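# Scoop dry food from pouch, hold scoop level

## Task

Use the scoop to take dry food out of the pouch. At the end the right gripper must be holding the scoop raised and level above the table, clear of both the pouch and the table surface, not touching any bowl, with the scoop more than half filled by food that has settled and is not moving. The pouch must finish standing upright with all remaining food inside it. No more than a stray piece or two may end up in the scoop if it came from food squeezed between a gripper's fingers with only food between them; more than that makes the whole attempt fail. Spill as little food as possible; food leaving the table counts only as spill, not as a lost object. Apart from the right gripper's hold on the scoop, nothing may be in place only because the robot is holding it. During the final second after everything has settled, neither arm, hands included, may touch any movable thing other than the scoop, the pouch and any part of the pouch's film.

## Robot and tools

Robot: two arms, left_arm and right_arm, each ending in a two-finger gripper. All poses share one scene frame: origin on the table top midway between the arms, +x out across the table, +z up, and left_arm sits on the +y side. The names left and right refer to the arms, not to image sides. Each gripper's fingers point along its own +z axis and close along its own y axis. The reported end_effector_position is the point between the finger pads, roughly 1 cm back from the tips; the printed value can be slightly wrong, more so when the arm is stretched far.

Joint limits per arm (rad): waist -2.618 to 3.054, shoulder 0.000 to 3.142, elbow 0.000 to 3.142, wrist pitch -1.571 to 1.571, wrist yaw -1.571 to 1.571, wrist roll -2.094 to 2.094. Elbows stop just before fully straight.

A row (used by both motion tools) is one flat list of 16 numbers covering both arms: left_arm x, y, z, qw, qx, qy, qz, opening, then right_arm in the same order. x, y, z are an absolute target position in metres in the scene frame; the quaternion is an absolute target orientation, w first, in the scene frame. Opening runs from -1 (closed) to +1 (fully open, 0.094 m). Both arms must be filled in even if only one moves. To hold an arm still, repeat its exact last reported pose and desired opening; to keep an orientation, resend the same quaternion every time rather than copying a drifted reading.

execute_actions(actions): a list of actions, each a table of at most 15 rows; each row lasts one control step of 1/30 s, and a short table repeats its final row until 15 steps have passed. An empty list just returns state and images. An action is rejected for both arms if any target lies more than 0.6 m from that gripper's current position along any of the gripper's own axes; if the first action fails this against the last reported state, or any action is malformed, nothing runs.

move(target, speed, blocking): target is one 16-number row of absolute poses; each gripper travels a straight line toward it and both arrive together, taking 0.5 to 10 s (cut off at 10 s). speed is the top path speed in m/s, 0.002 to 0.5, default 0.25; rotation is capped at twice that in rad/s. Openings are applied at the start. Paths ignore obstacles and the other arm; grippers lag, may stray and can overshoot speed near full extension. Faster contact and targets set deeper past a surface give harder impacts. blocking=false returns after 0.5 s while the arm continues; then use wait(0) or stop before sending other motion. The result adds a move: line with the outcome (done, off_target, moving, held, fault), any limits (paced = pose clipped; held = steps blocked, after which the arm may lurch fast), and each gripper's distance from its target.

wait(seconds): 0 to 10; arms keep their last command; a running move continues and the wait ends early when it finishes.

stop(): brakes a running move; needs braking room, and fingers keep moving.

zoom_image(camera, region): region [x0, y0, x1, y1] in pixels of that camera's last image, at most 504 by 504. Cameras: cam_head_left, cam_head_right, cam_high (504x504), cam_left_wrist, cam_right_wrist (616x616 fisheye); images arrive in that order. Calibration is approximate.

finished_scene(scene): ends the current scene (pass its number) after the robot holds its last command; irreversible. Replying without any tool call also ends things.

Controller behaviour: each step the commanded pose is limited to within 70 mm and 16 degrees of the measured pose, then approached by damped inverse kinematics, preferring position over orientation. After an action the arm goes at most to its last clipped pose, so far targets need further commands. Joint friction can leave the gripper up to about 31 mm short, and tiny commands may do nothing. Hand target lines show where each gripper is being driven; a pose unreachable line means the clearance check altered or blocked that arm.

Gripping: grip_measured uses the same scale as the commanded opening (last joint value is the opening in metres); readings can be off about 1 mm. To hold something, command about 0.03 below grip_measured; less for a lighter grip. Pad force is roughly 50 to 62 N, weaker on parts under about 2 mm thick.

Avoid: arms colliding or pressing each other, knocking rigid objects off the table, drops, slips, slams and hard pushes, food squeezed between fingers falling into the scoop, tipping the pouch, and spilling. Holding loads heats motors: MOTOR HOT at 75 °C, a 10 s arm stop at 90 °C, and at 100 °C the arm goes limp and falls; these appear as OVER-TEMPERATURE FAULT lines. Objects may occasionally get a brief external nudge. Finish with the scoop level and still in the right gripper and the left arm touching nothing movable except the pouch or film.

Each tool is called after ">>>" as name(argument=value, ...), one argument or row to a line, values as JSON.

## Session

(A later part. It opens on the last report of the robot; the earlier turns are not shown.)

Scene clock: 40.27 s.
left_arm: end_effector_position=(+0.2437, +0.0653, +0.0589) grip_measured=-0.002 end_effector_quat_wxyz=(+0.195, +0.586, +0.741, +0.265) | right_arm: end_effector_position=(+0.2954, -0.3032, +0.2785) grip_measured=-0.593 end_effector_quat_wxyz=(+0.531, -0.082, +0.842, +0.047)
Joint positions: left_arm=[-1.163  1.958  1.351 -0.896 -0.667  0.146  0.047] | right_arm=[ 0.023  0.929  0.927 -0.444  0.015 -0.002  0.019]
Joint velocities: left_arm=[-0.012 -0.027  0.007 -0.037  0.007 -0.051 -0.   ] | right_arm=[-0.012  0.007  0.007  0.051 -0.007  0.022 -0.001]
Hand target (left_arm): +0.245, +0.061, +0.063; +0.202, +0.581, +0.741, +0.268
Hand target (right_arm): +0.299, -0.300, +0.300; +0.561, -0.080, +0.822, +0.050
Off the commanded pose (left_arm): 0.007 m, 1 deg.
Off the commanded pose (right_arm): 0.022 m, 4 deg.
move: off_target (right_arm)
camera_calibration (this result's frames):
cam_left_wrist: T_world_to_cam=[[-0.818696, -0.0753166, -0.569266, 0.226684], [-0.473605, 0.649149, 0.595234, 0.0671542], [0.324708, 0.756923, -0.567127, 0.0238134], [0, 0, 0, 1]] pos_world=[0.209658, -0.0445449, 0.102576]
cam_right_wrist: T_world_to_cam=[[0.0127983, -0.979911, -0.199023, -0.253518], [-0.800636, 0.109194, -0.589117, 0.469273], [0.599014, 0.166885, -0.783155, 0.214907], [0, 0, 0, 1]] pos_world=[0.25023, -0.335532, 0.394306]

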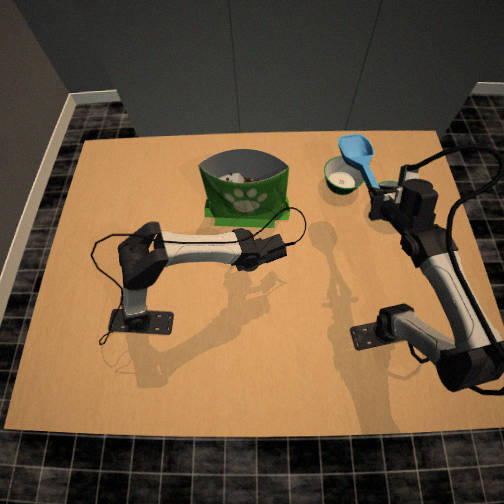

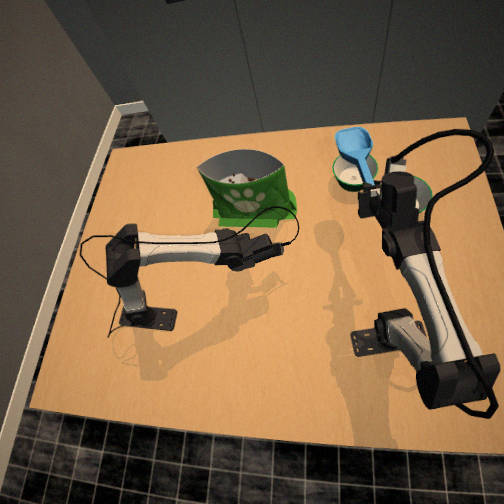

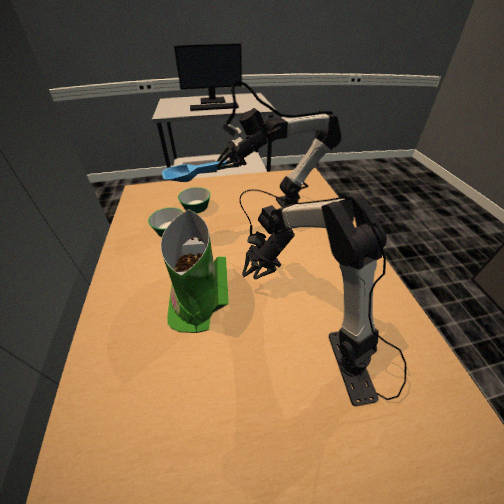

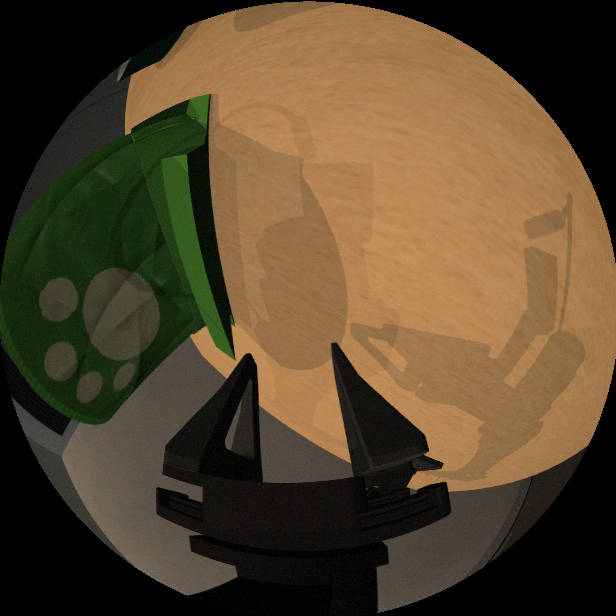

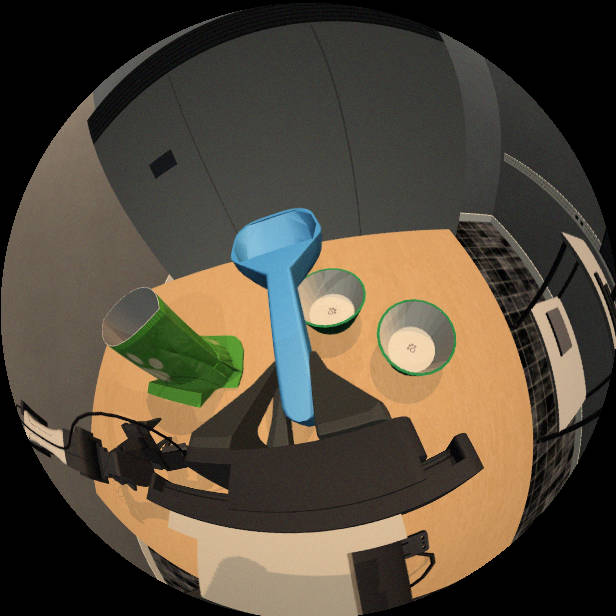

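>>> move(
  target=[0.27,0.27,0.10,0.30,0.45,0.82,-0.15,-1, 0.30,-0.30,0.30,0.56,-0.08,0.82,0.05,-0.64],
  speed=0.3,
)

>>> move(
  target=[0.47,0.25,0.06,0.272,0.694,0.583,-0.324,-1, 0.30,-0.30,0.30,0.56,-0.08,0.82,0.05,-0.64],
  speed=0.3,
)

>>> move(
  target=[0.475,0.15,0.055,0.272,0.694,0.583,-0.324,-1, 0.30,-0.30,0.30,0.56,-0.08,0.82,0.05,-0.64],
  speed=0.15,
)

Scene clock: 43.30 s.
left_arm: end_effector_position=(+0.2627, +0.2645, +0.1000) grip_measured=-0.978 end_effector_quat_wxyz=(+0.302, +0.450, +0.826, -0.157) | right_arm: end_effector_position=(+0.2954, -0.3032, +0.2785) grip_measured=-0.593 end_effector_quat_wxyz=(+0.531, -0.082, +0.842, +0.047)
Joint positions: left_arm=[-0.048  1.121  0.666 -0.625  0.515  0.764  0.001] | right_arm=[ 0.023  0.929  0.927 -0.444  0.015 -0.002  0.019]
Joint velocities: left_arm=[-0.007 -0.027  0.002 -0.037  0.007 -0.037  0.001] | right_arm=[-0.007  0.012  0.002 -0.022 -0.095  0.007 -0.   ]
Hand target (left_arm): +0.264, +0.264, +0.099; +0.299, +0.448, +0.826, -0.166
Hand target (right_arm): +0.299, -0.300, +0.300; +0.561, -0.080, +0.822, +0.050
Off the commanded pose (left_arm): 0.009 m, 1 deg.
Off the commanded pose (right_arm): 0.022 m, 4 deg.
move: off_target (right_arm)
camera_calibration (this result's frames):
cam_left_wrist: T_world_to_cam=[[-0.896466, -0.441522, -0.0375134, 0.344774], [-0.44219, 0.896848, 0.0114482, -0.0929673], [0.0285892, 0.026851, -0.999231, 0.204298], [0, 0, 0, 1]] pos_world=[0.262128, 0.230117, 0.218139]
cam_right_wrist: T_world_to_cam=[[0.0127983, -0.979911, -0.199023, -0.253518], [-0.800636, 0.109194, -0.589117, 0.469273], [0.599014, 0.166885, -0.783155, 0.214907], [0, 0, 0, 1]] pos_world=[0.25023, -0.335532, 0.394306]

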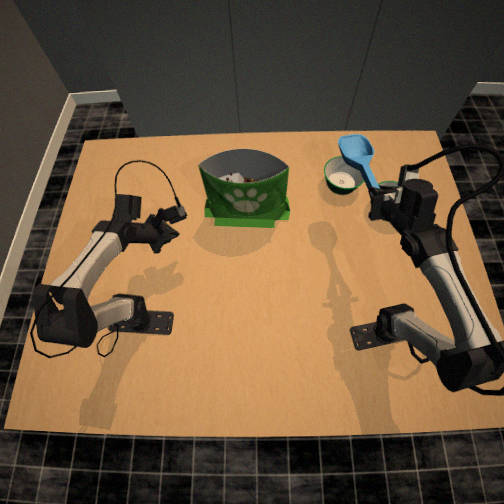

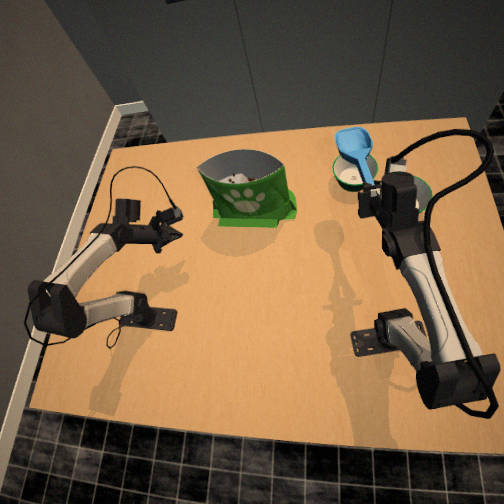

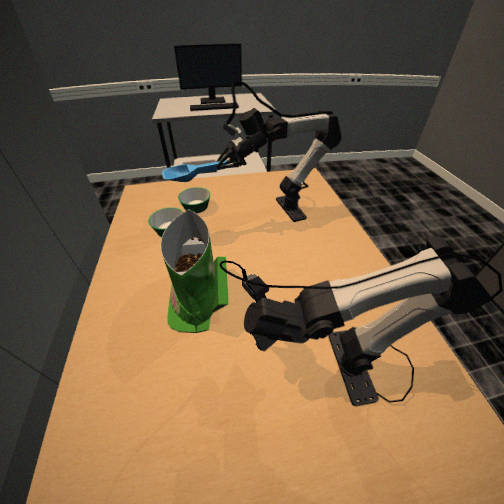

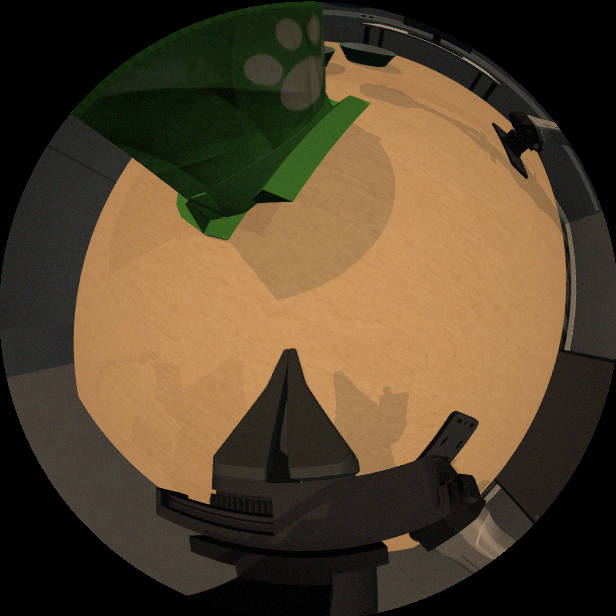

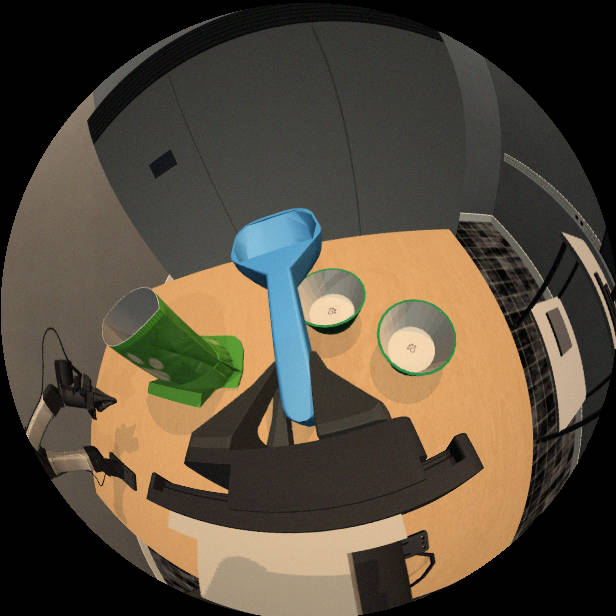

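Scene clock: 45.57 s.
left_arm: end_effector_position=(+0.4696, +0.2513, +0.0584) grip_measured=-0.978 end_effector_quat_wxyz=(+0.267, +0.696, +0.584, -0.321) | right_arm: end_effector_position=(+0.2954, -0.3032, +0.2785) grip_measured=-0.593 end_effector_quat_wxyz=(+0.531, -0.082, +0.842, +0.047)
Joint positions: left_arm=[ 0.064  2.563  2.262 -1.485  0.84   1.852  0.001] | right_arm=[ 0.023  0.929  0.927 -0.444  0.015 -0.002  0.019]
Joint velocities: left_arm=[-0.012 -0.002  0.017 -0.037  0.022  0.007 -0.002] | right_arm=[ 0.012 -0.002  0.022 -0.066  0.022 -0.022 -0.   ]
Hand target (left_arm): +0.471, +0.252, +0.063; +0.272, +0.693, +0.583, -0.324
Hand target (right_arm): +0.299, -0.300, +0.300; +0.561, -0.080, +0.822, +0.050
Off the commanded pose (left_arm): 0.002 m, 1 deg.
Off the commanded pose (right_arm): 0.022 m, 4 deg.
move: off_target (right_arm)
camera_calibration (this result's frames):
cam_left_wrist: T_world_to_cam=[[-0.957337, 0.285915, -0.0419232, 0.368865], [0.288938, 0.944842, -0.154237, -0.334883], [-0.00448793, -0.15977, -0.987144, 0.218833], [0, 0, 0, 1]] pos_world=[0.45087, 0.245911, 0.179833]
cam_right_wrist: T_world_to_cam=[[0.0127983, -0.979911, -0.199023, -0.253518], [-0.800636, 0.109194, -0.589117, 0.469273], [0.599014, 0.166885, -0.783155, 0.214907], [0, 0, 0, 1]] pos_world=[0.25023, -0.335532, 0.394306]

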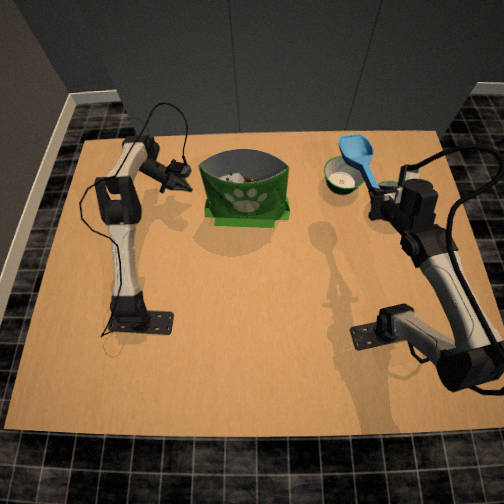

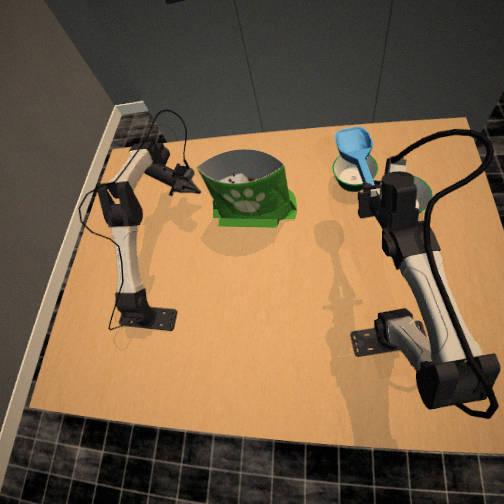

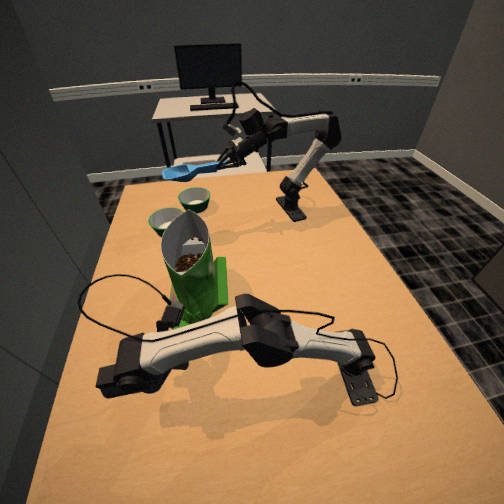

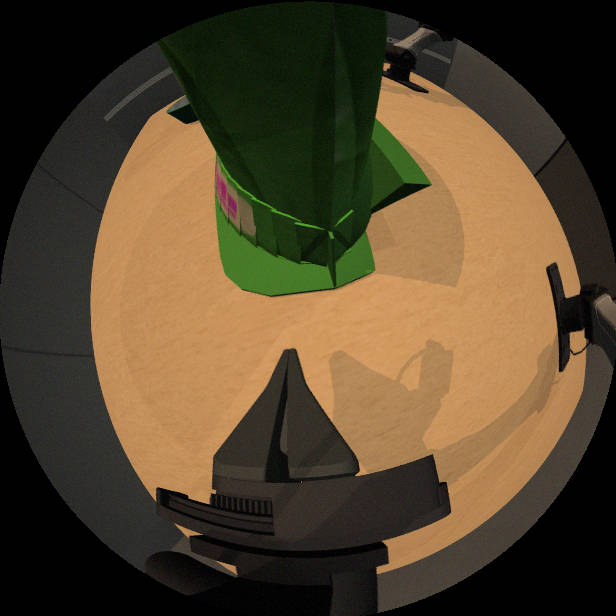

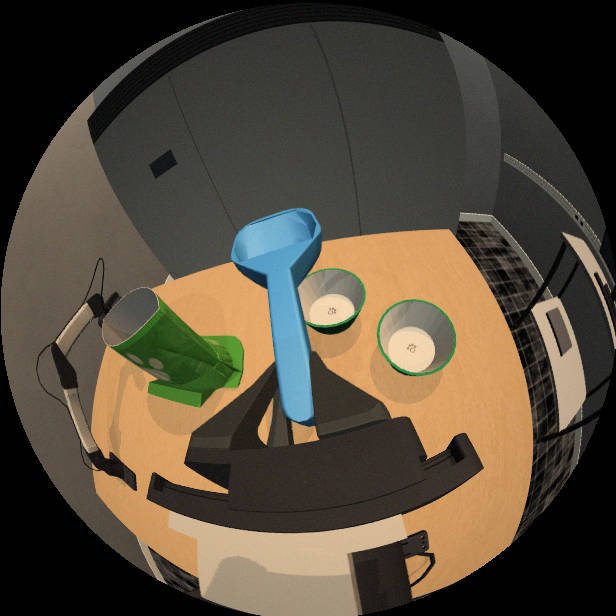

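Scene clock: 46.83 s.
left_arm: end_effector_position=(+0.4816, +0.1602, +0.0533) grip_measured=-0.978 end_effector_quat_wxyz=(+0.270, +0.690, +0.591, -0.318) | right_arm: end_effector_position=(+0.2954, -0.3032, +0.2785) grip_measured=-0.593 end_effector_quat_wxyz=(+0.531, -0.082, +0.842, +0.047)
Joint positions: left_arm=[-0.121  2.563  2.248 -1.238  0.861  1.541  0.001] | right_arm=[ 0.023  0.929  0.927 -0.444  0.015 -0.002  0.019]
Joint velocities: left_arm=[-0.002  0.007  0.012  0.037  0.066  0.081 -0.   ] | right_arm=[ 0.012 -0.012 -0.002 -0.095  0.007  0.051 -0.001]
Hand target (left_arm): +0.476, +0.151, +0.054; +0.269, +0.695, +0.584, -0.323
Hand target (right_arm): +0.299, -0.300, +0.300; +0.561, -0.080, +0.822, +0.050
Off the commanded pose (left_arm): 0.012 m, 1 deg.
Off the commanded pose (right_arm): 0.022 m, 4 deg.
move: off_target (left_arm, right_arm)
camera_calibration (this result's frames):
cam_left_wrist: T_world_to_cam=[[-0.963079, 0.265983, -0.0416137, 0.412157], [0.269215, 0.950598, -0.154556, -0.244512], [-0.00155146, -0.160053, -0.987107, 0.197921], [0, 0, 0, 1]] pos_world=[0.463073, 0.154483, 0.17473]
cam_right_wrist: T_world_to_cam=[[0.0127983, -0.979911, -0.199023, -0.253518], [-0.800636, 0.109194, -0.589117, 0.469273], [0.599014, 0.166885, -0.783155, 0.214907], [0, 0, 0, 1]] pos_world=[0.25023, -0.335532, 0.394306]

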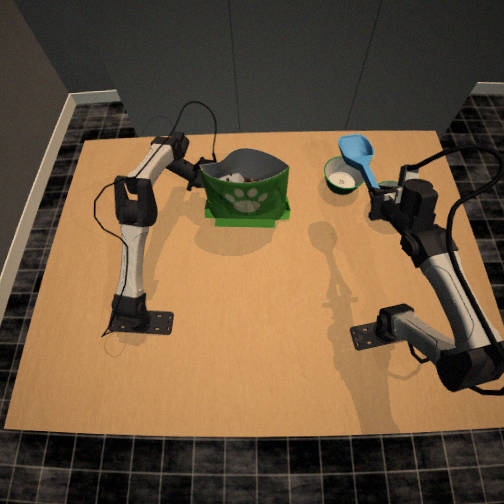

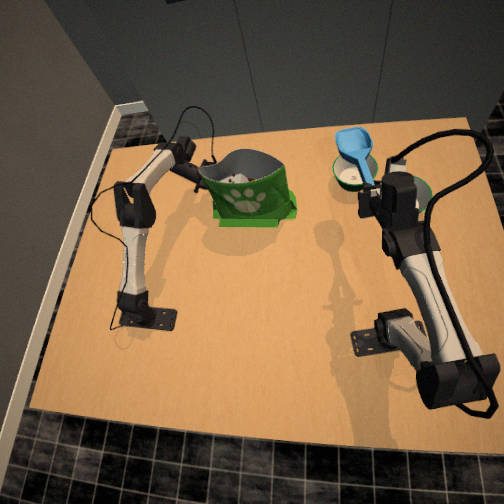

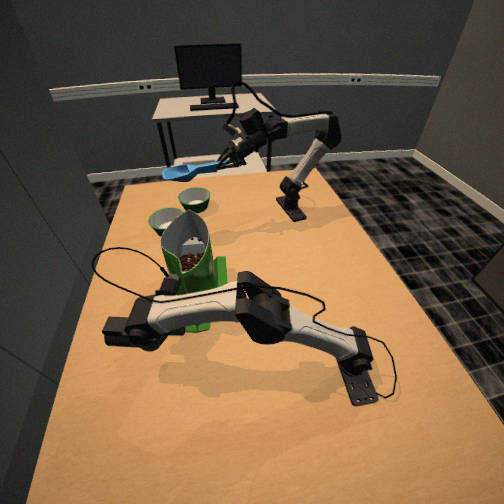

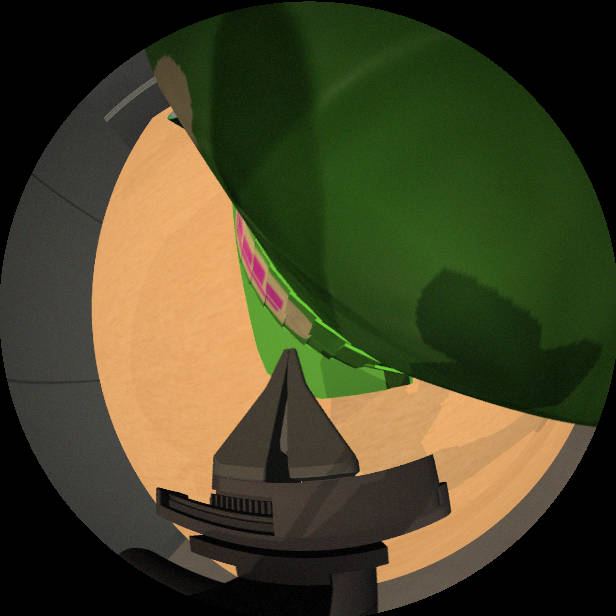

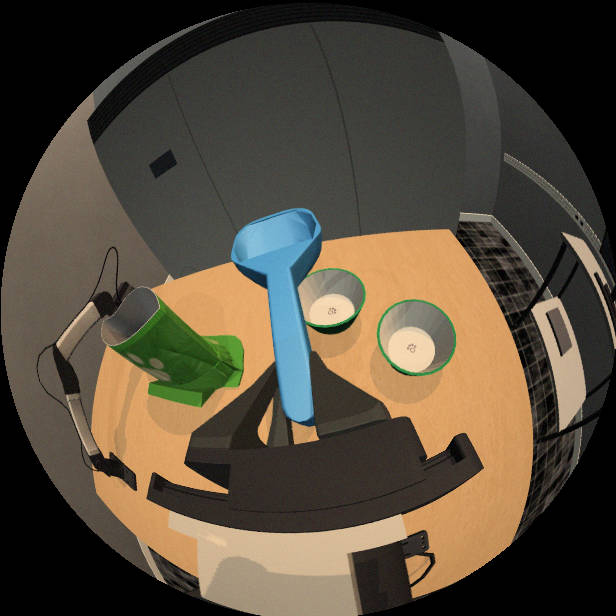

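>>> move(
  target=[0.43,0.25,0.04,0.38,0.596,0.596,-0.38,-0.2, 0.30,-0.30,0.30,0.56,-0.08,0.82,0.05,-0.64],
  speed=0.2,
)

>>> move(
  target=[0.423,0.18,0.03,0.38,0.596,0.596,-0.38,-0.2, 0.30,-0.30,0.30,0.56,-0.08,0.82,0.05,-0.64],
  speed=0.08,
)

Scene clock: 48.57 s.
left_arm: end_effector_position=(+0.4270, +0.2497, +0.0301) grip_measured=-0.203 end_effector_quat_wxyz=(+0.366, +0.592, +0.604, -0.388) | right_arm: end_effector_position=(+0.2953, -0.3032, +0.2784) grip_measured=-0.593 end_effector_quat_wxyz=(+0.531, -0.082, +0.842, +0.047)
Joint positions: left_arm=[ 0.126  2.365  1.62  -1.015  1.117  1.741  0.037] | right_arm=[ 0.023  0.929  0.927 -0.444  0.015 -0.002  0.019]
Joint velocities: left_arm=[-0.002  0.007  0.022  0.007  0.007  0.066 -0.   ] | right_arm=[-0.002 -0.002  0.002  0.007  0.051 -0.066  0.001]
Hand target (left_arm): +0.428, +0.248, +0.041; +0.382, +0.595, +0.594, -0.383
Hand target (right_arm): +0.299, -0.300, +0.300; +0.561, -0.080, +0.822, +0.050
Off the commanded pose (left_arm): 0.010 m, 2 deg.
Off the commanded pose (right_arm): 0.022 m, 4 deg.
move: off_target (right_arm)
camera_calibration (this result's frames):
cam_left_wrist: T_world_to_cam=[[-0.994248, 0.0998844, -0.0386455, 0.389523], [0.106938, 0.906028, -0.409485, -0.230412], [-0.0058872, -0.411262, -0.911498, 0.25158], [0, 0, 0, 1]] pos_world=[0.413404, 0.273317, 0.150018]
cam_right_wrist: T_world_to_cam=[[0.0127239, -0.979927, -0.198952, -0.253544], [-0.800856, 0.109149, -0.588826, 0.469163], [0.598721, 0.166824, -0.783391, 0.215], [0, 0, 0, 1]] pos_world=[0.250233, -0.335531, 0.394241]

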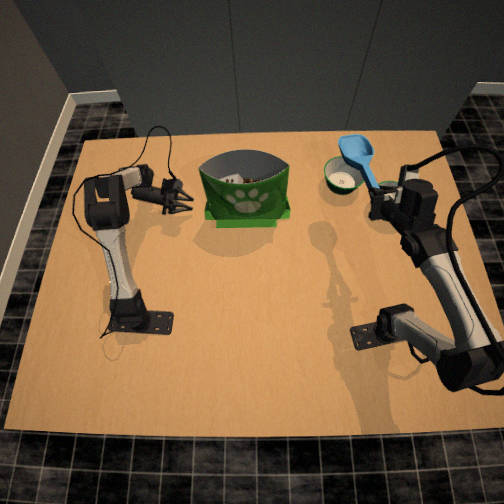

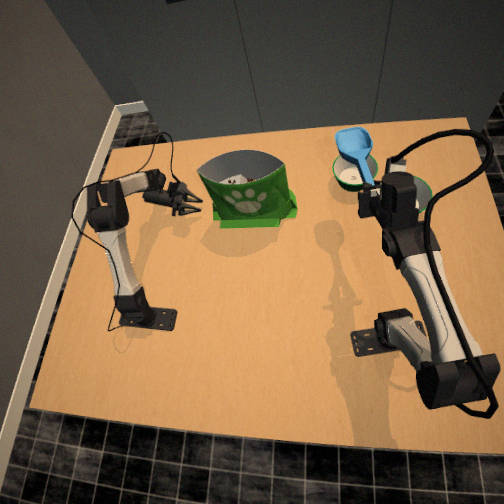

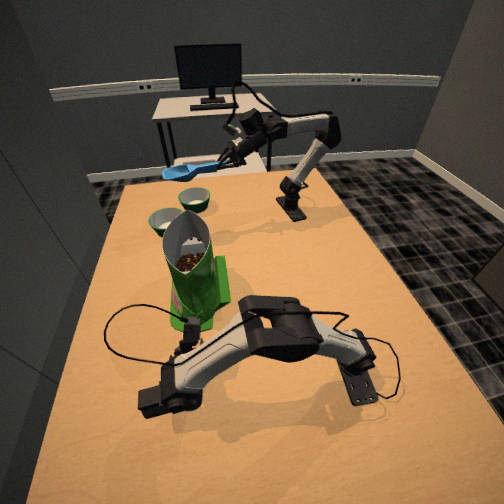

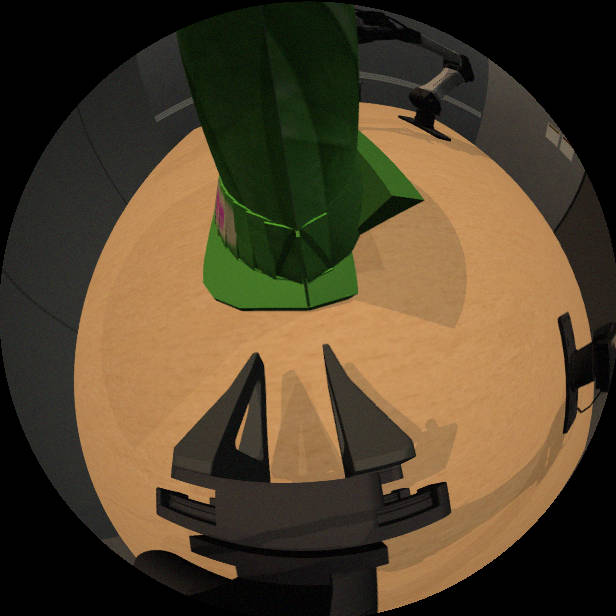

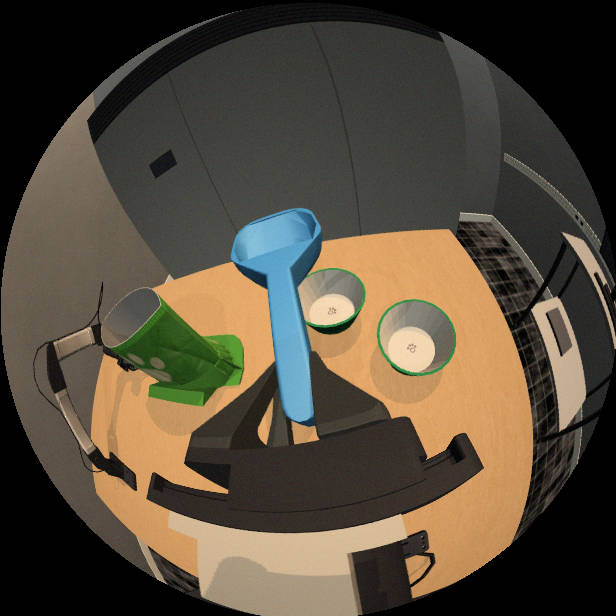

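Scene clock: 50.00 s.
left_arm: end_effector_position=(+0.4181, +0.1873, +0.0188) grip_measured=-0.202 end_effector_quat_wxyz=(+0.358, +0.586, +0.612, -0.392) | right_arm: end_effector_position=(+0.2954, -0.3032, +0.2785) grip_measured=-0.593 end_effector_quat_wxyz=(+0.531, -0.082, +0.842, +0.047)
Joint positions: left_arm=[-0.027  2.283  1.426 -0.595  1.116  1.372  0.037] | right_arm=[ 0.023  0.929  0.927 -0.444  0.015 -0.002  0.019]
Joint velocities: left_arm=[ 0.002 -0.002  0.007 -0.037  0.007  0.007  0.   ] | right_arm=[-0.012  0.007 -0.007  0.007 -0.037  0.051 -0.   ]
Hand target (left_arm): +0.423, +0.181, +0.029; +0.378, +0.598, +0.596, -0.380
Hand target (right_arm): +0.299, -0.300, +0.300; +0.561, -0.080, +0.822, +0.050
Off the commanded pose (left_arm): 0.014 m, 4 deg.
Off the commanded pose (right_arm): 0.022 m, 4 deg.
move: off_target (left_arm, right_arm)
camera_calibration (this result's frames):
cam_left_wrist: T_world_to_cam=[[-0.995637, 0.0923382, -0.0134585, 0.387949], [0.0898604, 0.90989, -0.405, -0.171184], [-0.0251511, -0.404442, -0.914218, 0.222436], [0, 0, 0, 1]] pos_world=[0.407233, 0.209898, 0.139247]
cam_right_wrist: T_world_to_cam=[[0.0127983, -0.979911, -0.199023, -0.253518], [-0.800636, 0.109194, -0.589117, 0.469273], [0.599014, 0.166885, -0.783155, 0.214907], [0, 0, 0, 1]] pos_world=[0.25023, -0.335532, 0.394306]

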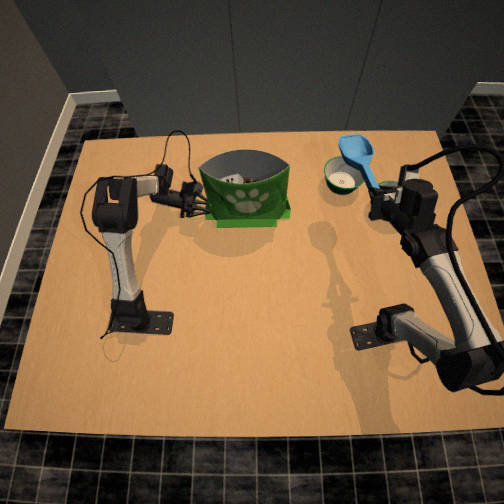

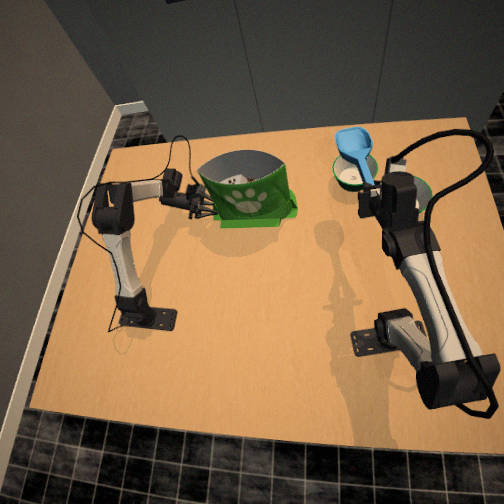

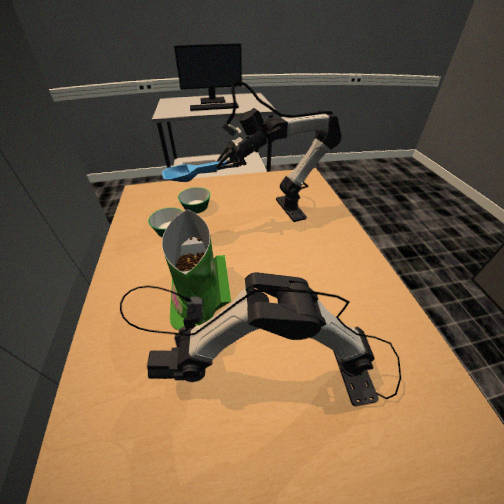

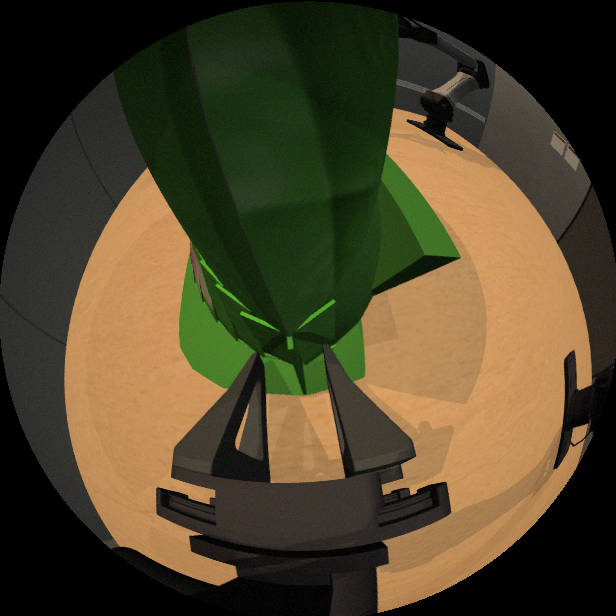

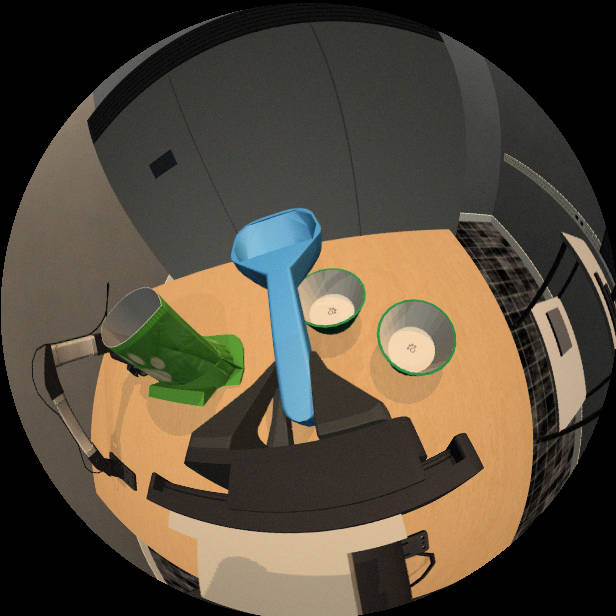

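>>> move(
  target=[0.42,0.183,0.03,0.38,0.596,0.596,-0.38,-1, 0.30,-0.30,0.30,0.56,-0.08,0.82,0.05,-0.64],
)

>>> move(
  target=[0.31,0.16,0.03,0.446,0.469,0.70,-0.298,-1, 0.30,-0.30,0.30,0.56,-0.08,0.82,0.05,-0.64],
  speed=0.08,
)

Scene clock: 50.87 s.
left_arm: end_effector_position=(+0.4185, +0.1904, +0.0179) grip_measured=-0.966 end_effector_quat_wxyz=(+0.365, +0.590, +0.609, -0.384) | right_arm: end_effector_position=(+0.2952, -0.3032, +0.2783) grip_measured=-0.593 end_effector_quat_wxyz=(+0.531, -0.082, +0.842, +0.047)
Joint positions: left_arm=[-0.02   2.275  1.408 -0.571  1.112  1.383  0.002] | right_arm=[ 0.023  0.929  0.927 -0.445  0.015 -0.002  0.019]
Joint velocities: left_arm=[ 0.012 -0.007 -0.017 -0.007 -0.007 -0.037  0.001] | right_arm=[ 0.002  0.002  0.012 -0.022 -0.066 -0.066  0.   ]
Hand target (left_arm): +0.420, +0.183, +0.030; +0.379, +0.597, +0.596, -0.381
Hand target (right_arm): +0.299, -0.300, +0.300; +0.561, -0.080, +0.822, +0.050
Off the commanded pose (left_arm): 0.014 m, 2 deg.
Off the commanded pose (right_arm): 0.022 m, 4 deg.
move: off_target (left_arm, right_arm)
camera_calibration (this result's frames):
cam_left_wrist: T_world_to_cam=[[-0.99527, 0.0897812, -0.0370949, 0.388808], [0.097118, 0.910999, -0.400809, -0.177728], [-0.00219173, -0.402516, -0.91541, 0.212906], [0, 0, 0, 1]] pos_world=[0.404696, 0.212701, 0.138084]
cam_right_wrist: T_world_to_cam=[[0.0125753, -0.979957, -0.198812, -0.253597], [-0.801296, 0.109059, -0.588244, 0.468942], [0.598136, 0.166704, -0.783864, 0.215186], [0, 0, 0, 1]] pos_world=[0.25024, -0.335529, 0.39411]

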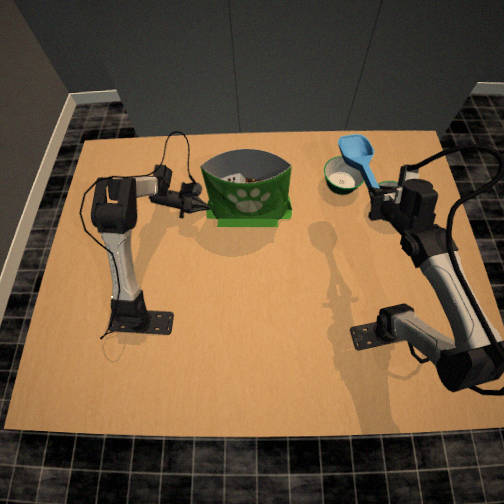

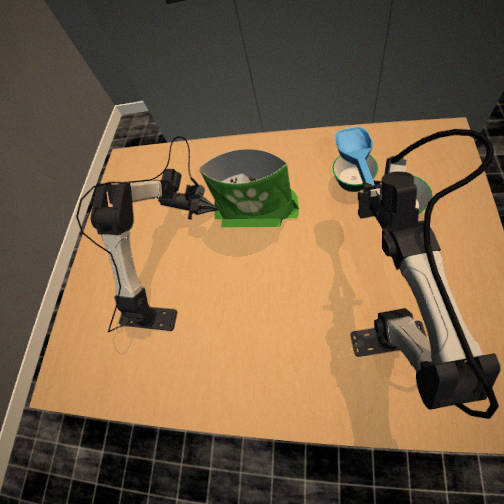

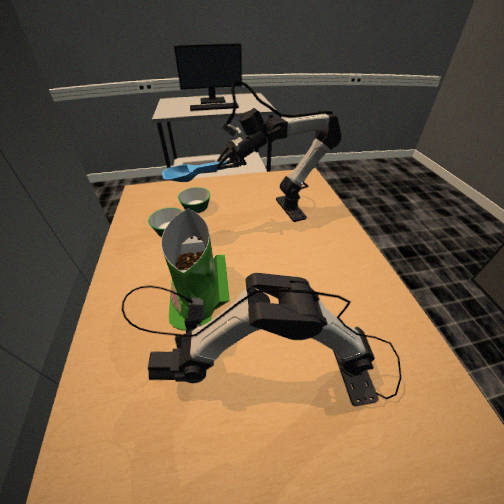

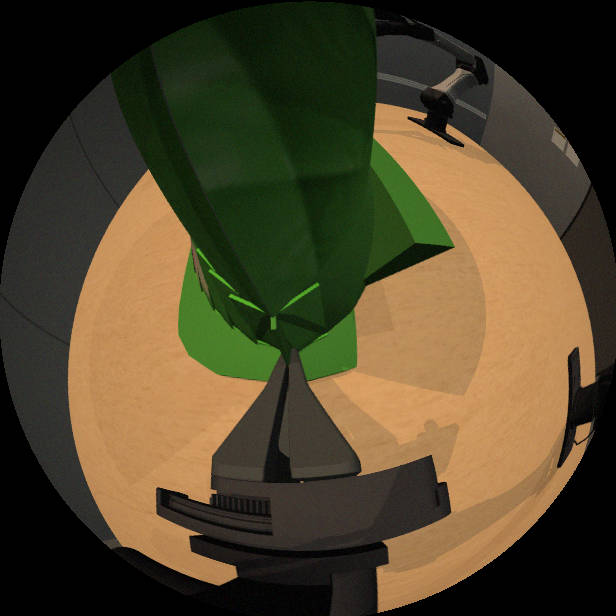

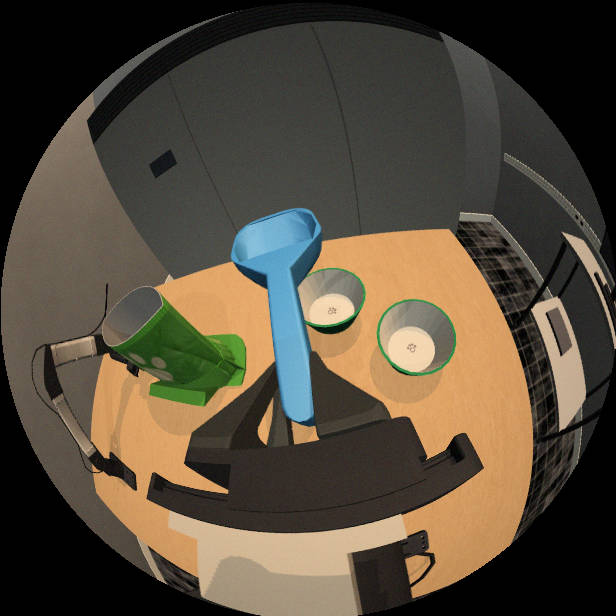

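Scene clock: 53.67 s.
left_arm: end_effector_position=(+0.3154, +0.1681, +0.0150) grip_measured=-0.966 end_effector_quat_wxyz=(+0.429, +0.458, +0.724, -0.286) | right_arm: end_effector_position=(+0.2953, -0.3032, +0.2784) grip_measured=-0.593 end_effector_quat_wxyz=(+0.531, -0.082, +0.842, +0.047)
Joint positions: left_arm=[-0.224  1.806  0.442  0.674  0.745  0.487  0.002] | right_arm=[ 0.023  0.929  0.927 -0.444  0.015 -0.002  0.019]
Joint velocities: left_arm=[ 0.012  0.002 -0.022  0.095 -0.081 -0.037 -0.   ] | right_arm=[ 0.007  0.022 -0.022  0.037 -0.037 -0.037 -0.   ]
Hand target (left_arm): +0.310, +0.160, +0.028; +0.445, +0.472, +0.701, -0.297
Hand target (right_arm): +0.299, -0.300, +0.300; +0.561, -0.080, +0.822, +0.050
Off the commanded pose (left_arm): 0.018 m, 4 deg.
Off the commanded pose (right_arm): 0.022 m, 4 deg.
move: off_target (left_arm, right_arm)
camera_calibration (this result's frames):
cam_left_wrist: T_world_to_cam=[[-0.945628, -0.321722, -0.0477842, 0.341793], [-0.282595, 0.885428, -0.368995, -0.0249879], [0.161023, -0.335428, -0.928202, 0.138436], [0, 0, 0, 1]] pos_world=[0.293856, 0.178523, 0.135609]
cam_right_wrist: T_world_to_cam=[[0.0127239, -0.979927, -0.198952, -0.253544], [-0.800856, 0.109149, -0.588826, 0.469163], [0.598721, 0.166824, -0.783391, 0.215], [0, 0, 0, 1]] pos_world=[0.250233, -0.335531, 0.394241]

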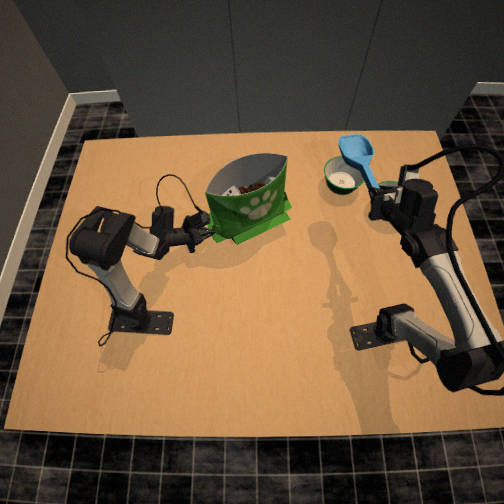

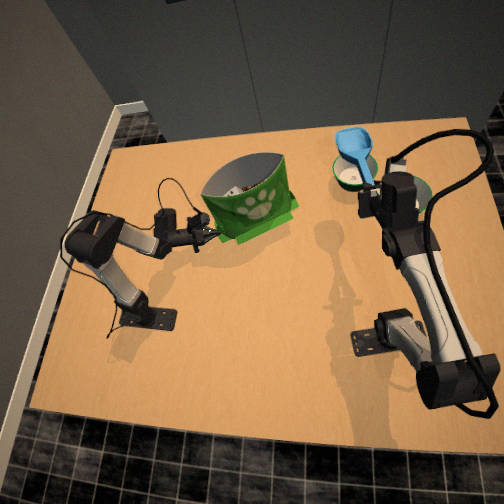

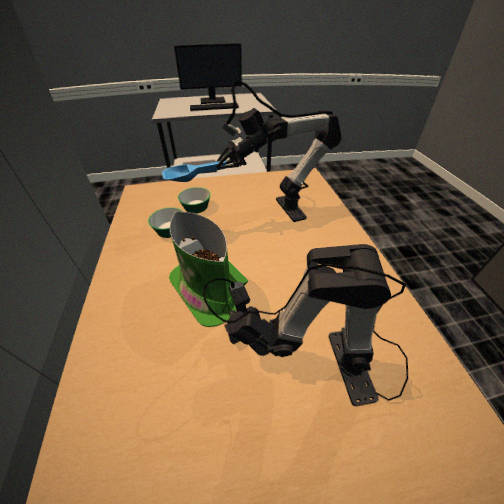

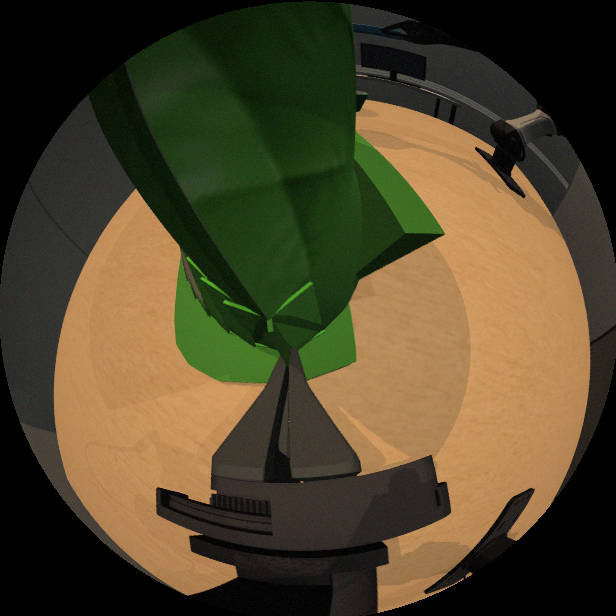

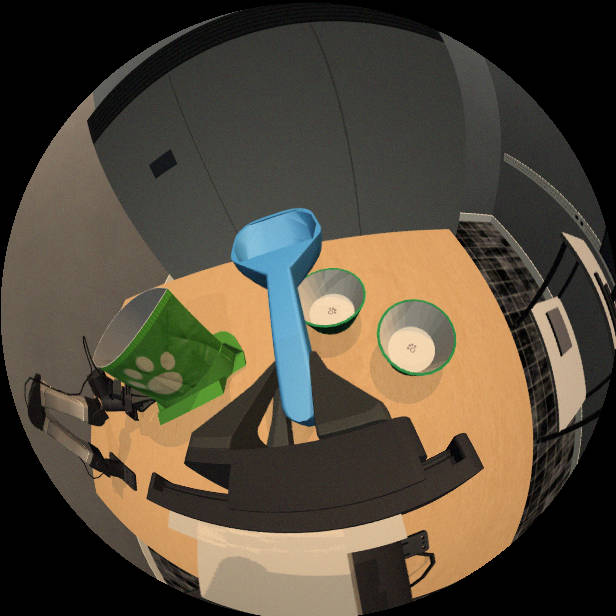

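>>> move(
  target=[0.255,0.095,0.03,0.49,0.343,0.77,-0.219,-1, 0.30,-0.30,0.30,0.56,-0.08,0.82,0.05,-0.64],
  speed=0.08,
)

Scene clock: 56.10 s.
left_arm: end_effector_position=(+0.2648, +0.1081, +0.0139) grip_measured=-0.966 end_effector_quat_wxyz=(+0.474, +0.335, +0.791, -0.191) | right_arm: end_effector_position=(+0.2953, -0.3032, +0.2784) grip_measured=-0.593 end_effector_quat_wxyz=(+0.531, -0.082, +0.842, +0.047)
Joint positions: left_arm=[-0.793  1.776  0.268  1.01  -0.057 -0.013  0.002] | right_arm=[ 0.023  0.929  0.927 -0.444  0.015 -0.002  0.019]
Joint velocities: left_arm=[-0.002 -0.012 -0.017 -0.037 -0.051 -0.022 -0.   ] | right_arm=[-0.007  0.002 -0.012 -0.022  0.022 -0.037 -0.   ]
Hand target (left_arm): +0.259, +0.097, +0.028; +0.491, +0.348, +0.770, -0.212
Hand target (right_arm): +0.299, -0.300, +0.300; +0.561, -0.080, +0.822, +0.050
Off the commanded pose (left_arm): 0.023 m, 5 deg.
Off the commanded pose (right_arm): 0.022 m, 4 deg.
move: off_target (left_arm, right_arm)
camera_calibration (this result's frames):
cam_left_wrist: T_world_to_cam=[[-0.775987, -0.625162, -0.08377, 0.262975], [-0.56274, 0.746173, -0.355738, 0.102541], [0.284901, -0.228907, -0.930824, 0.0812118], [0, 0, 0, 1]] pos_world=[0.238632, 0.106479, 0.134101]
cam_right_wrist: T_world_to_cam=[[0.0127239, -0.979927, -0.198952, -0.253544], [-0.800856, 0.109149, -0.588826, 0.469163], [0.598721, 0.166824, -0.783391, 0.215], [0, 0, 0, 1]] pos_world=[0.250233, -0.335531, 0.394241]

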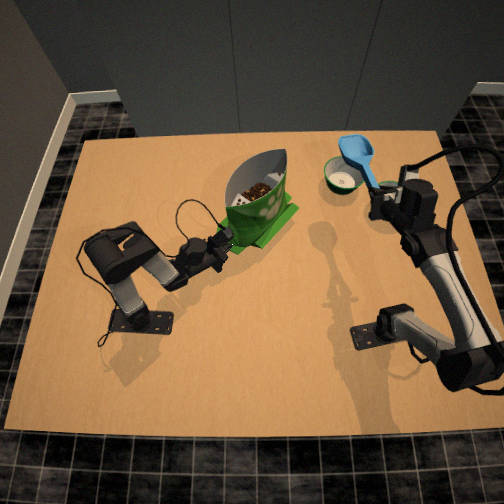

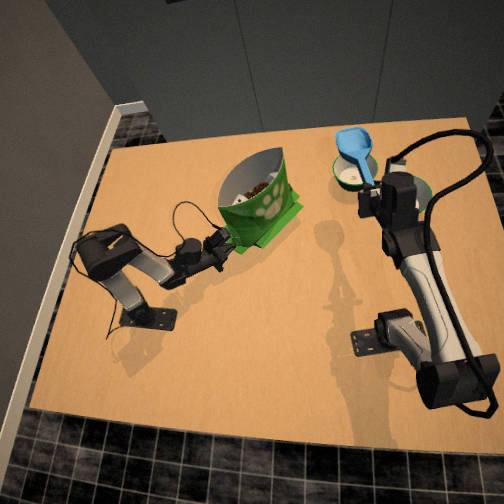

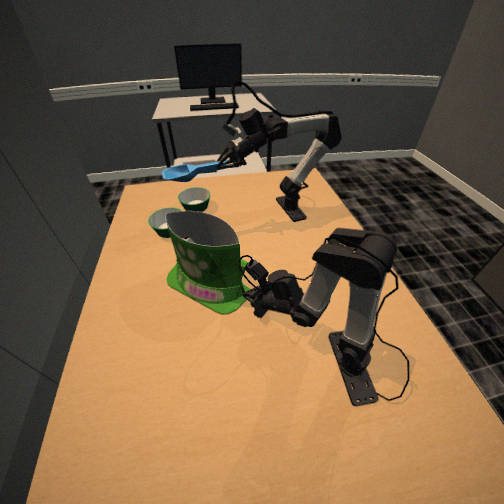

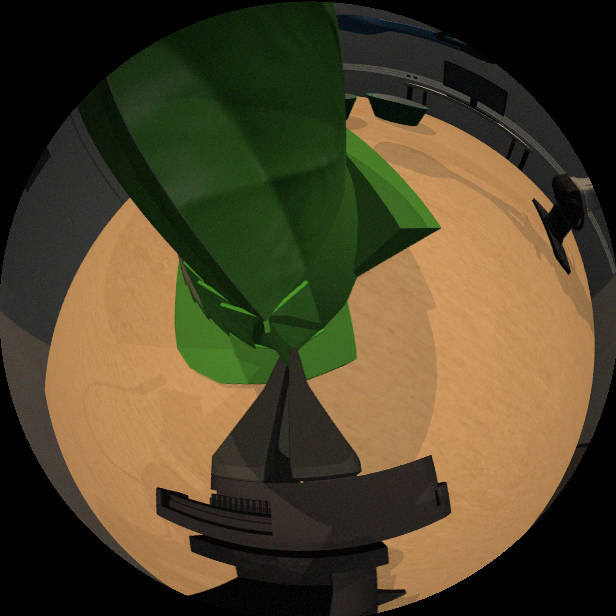

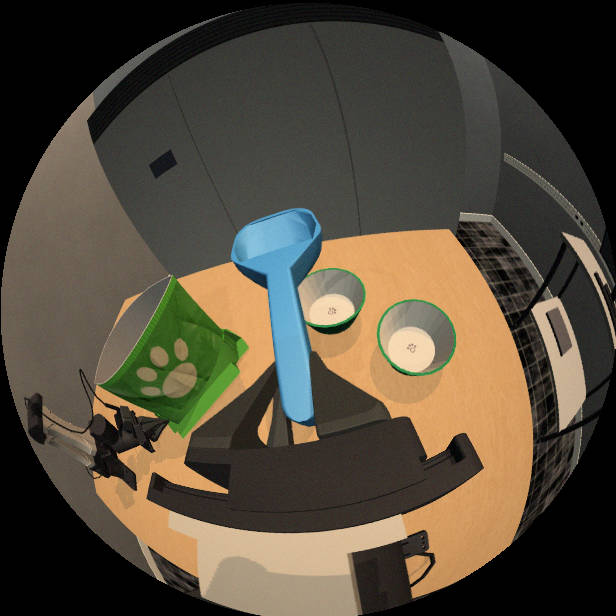

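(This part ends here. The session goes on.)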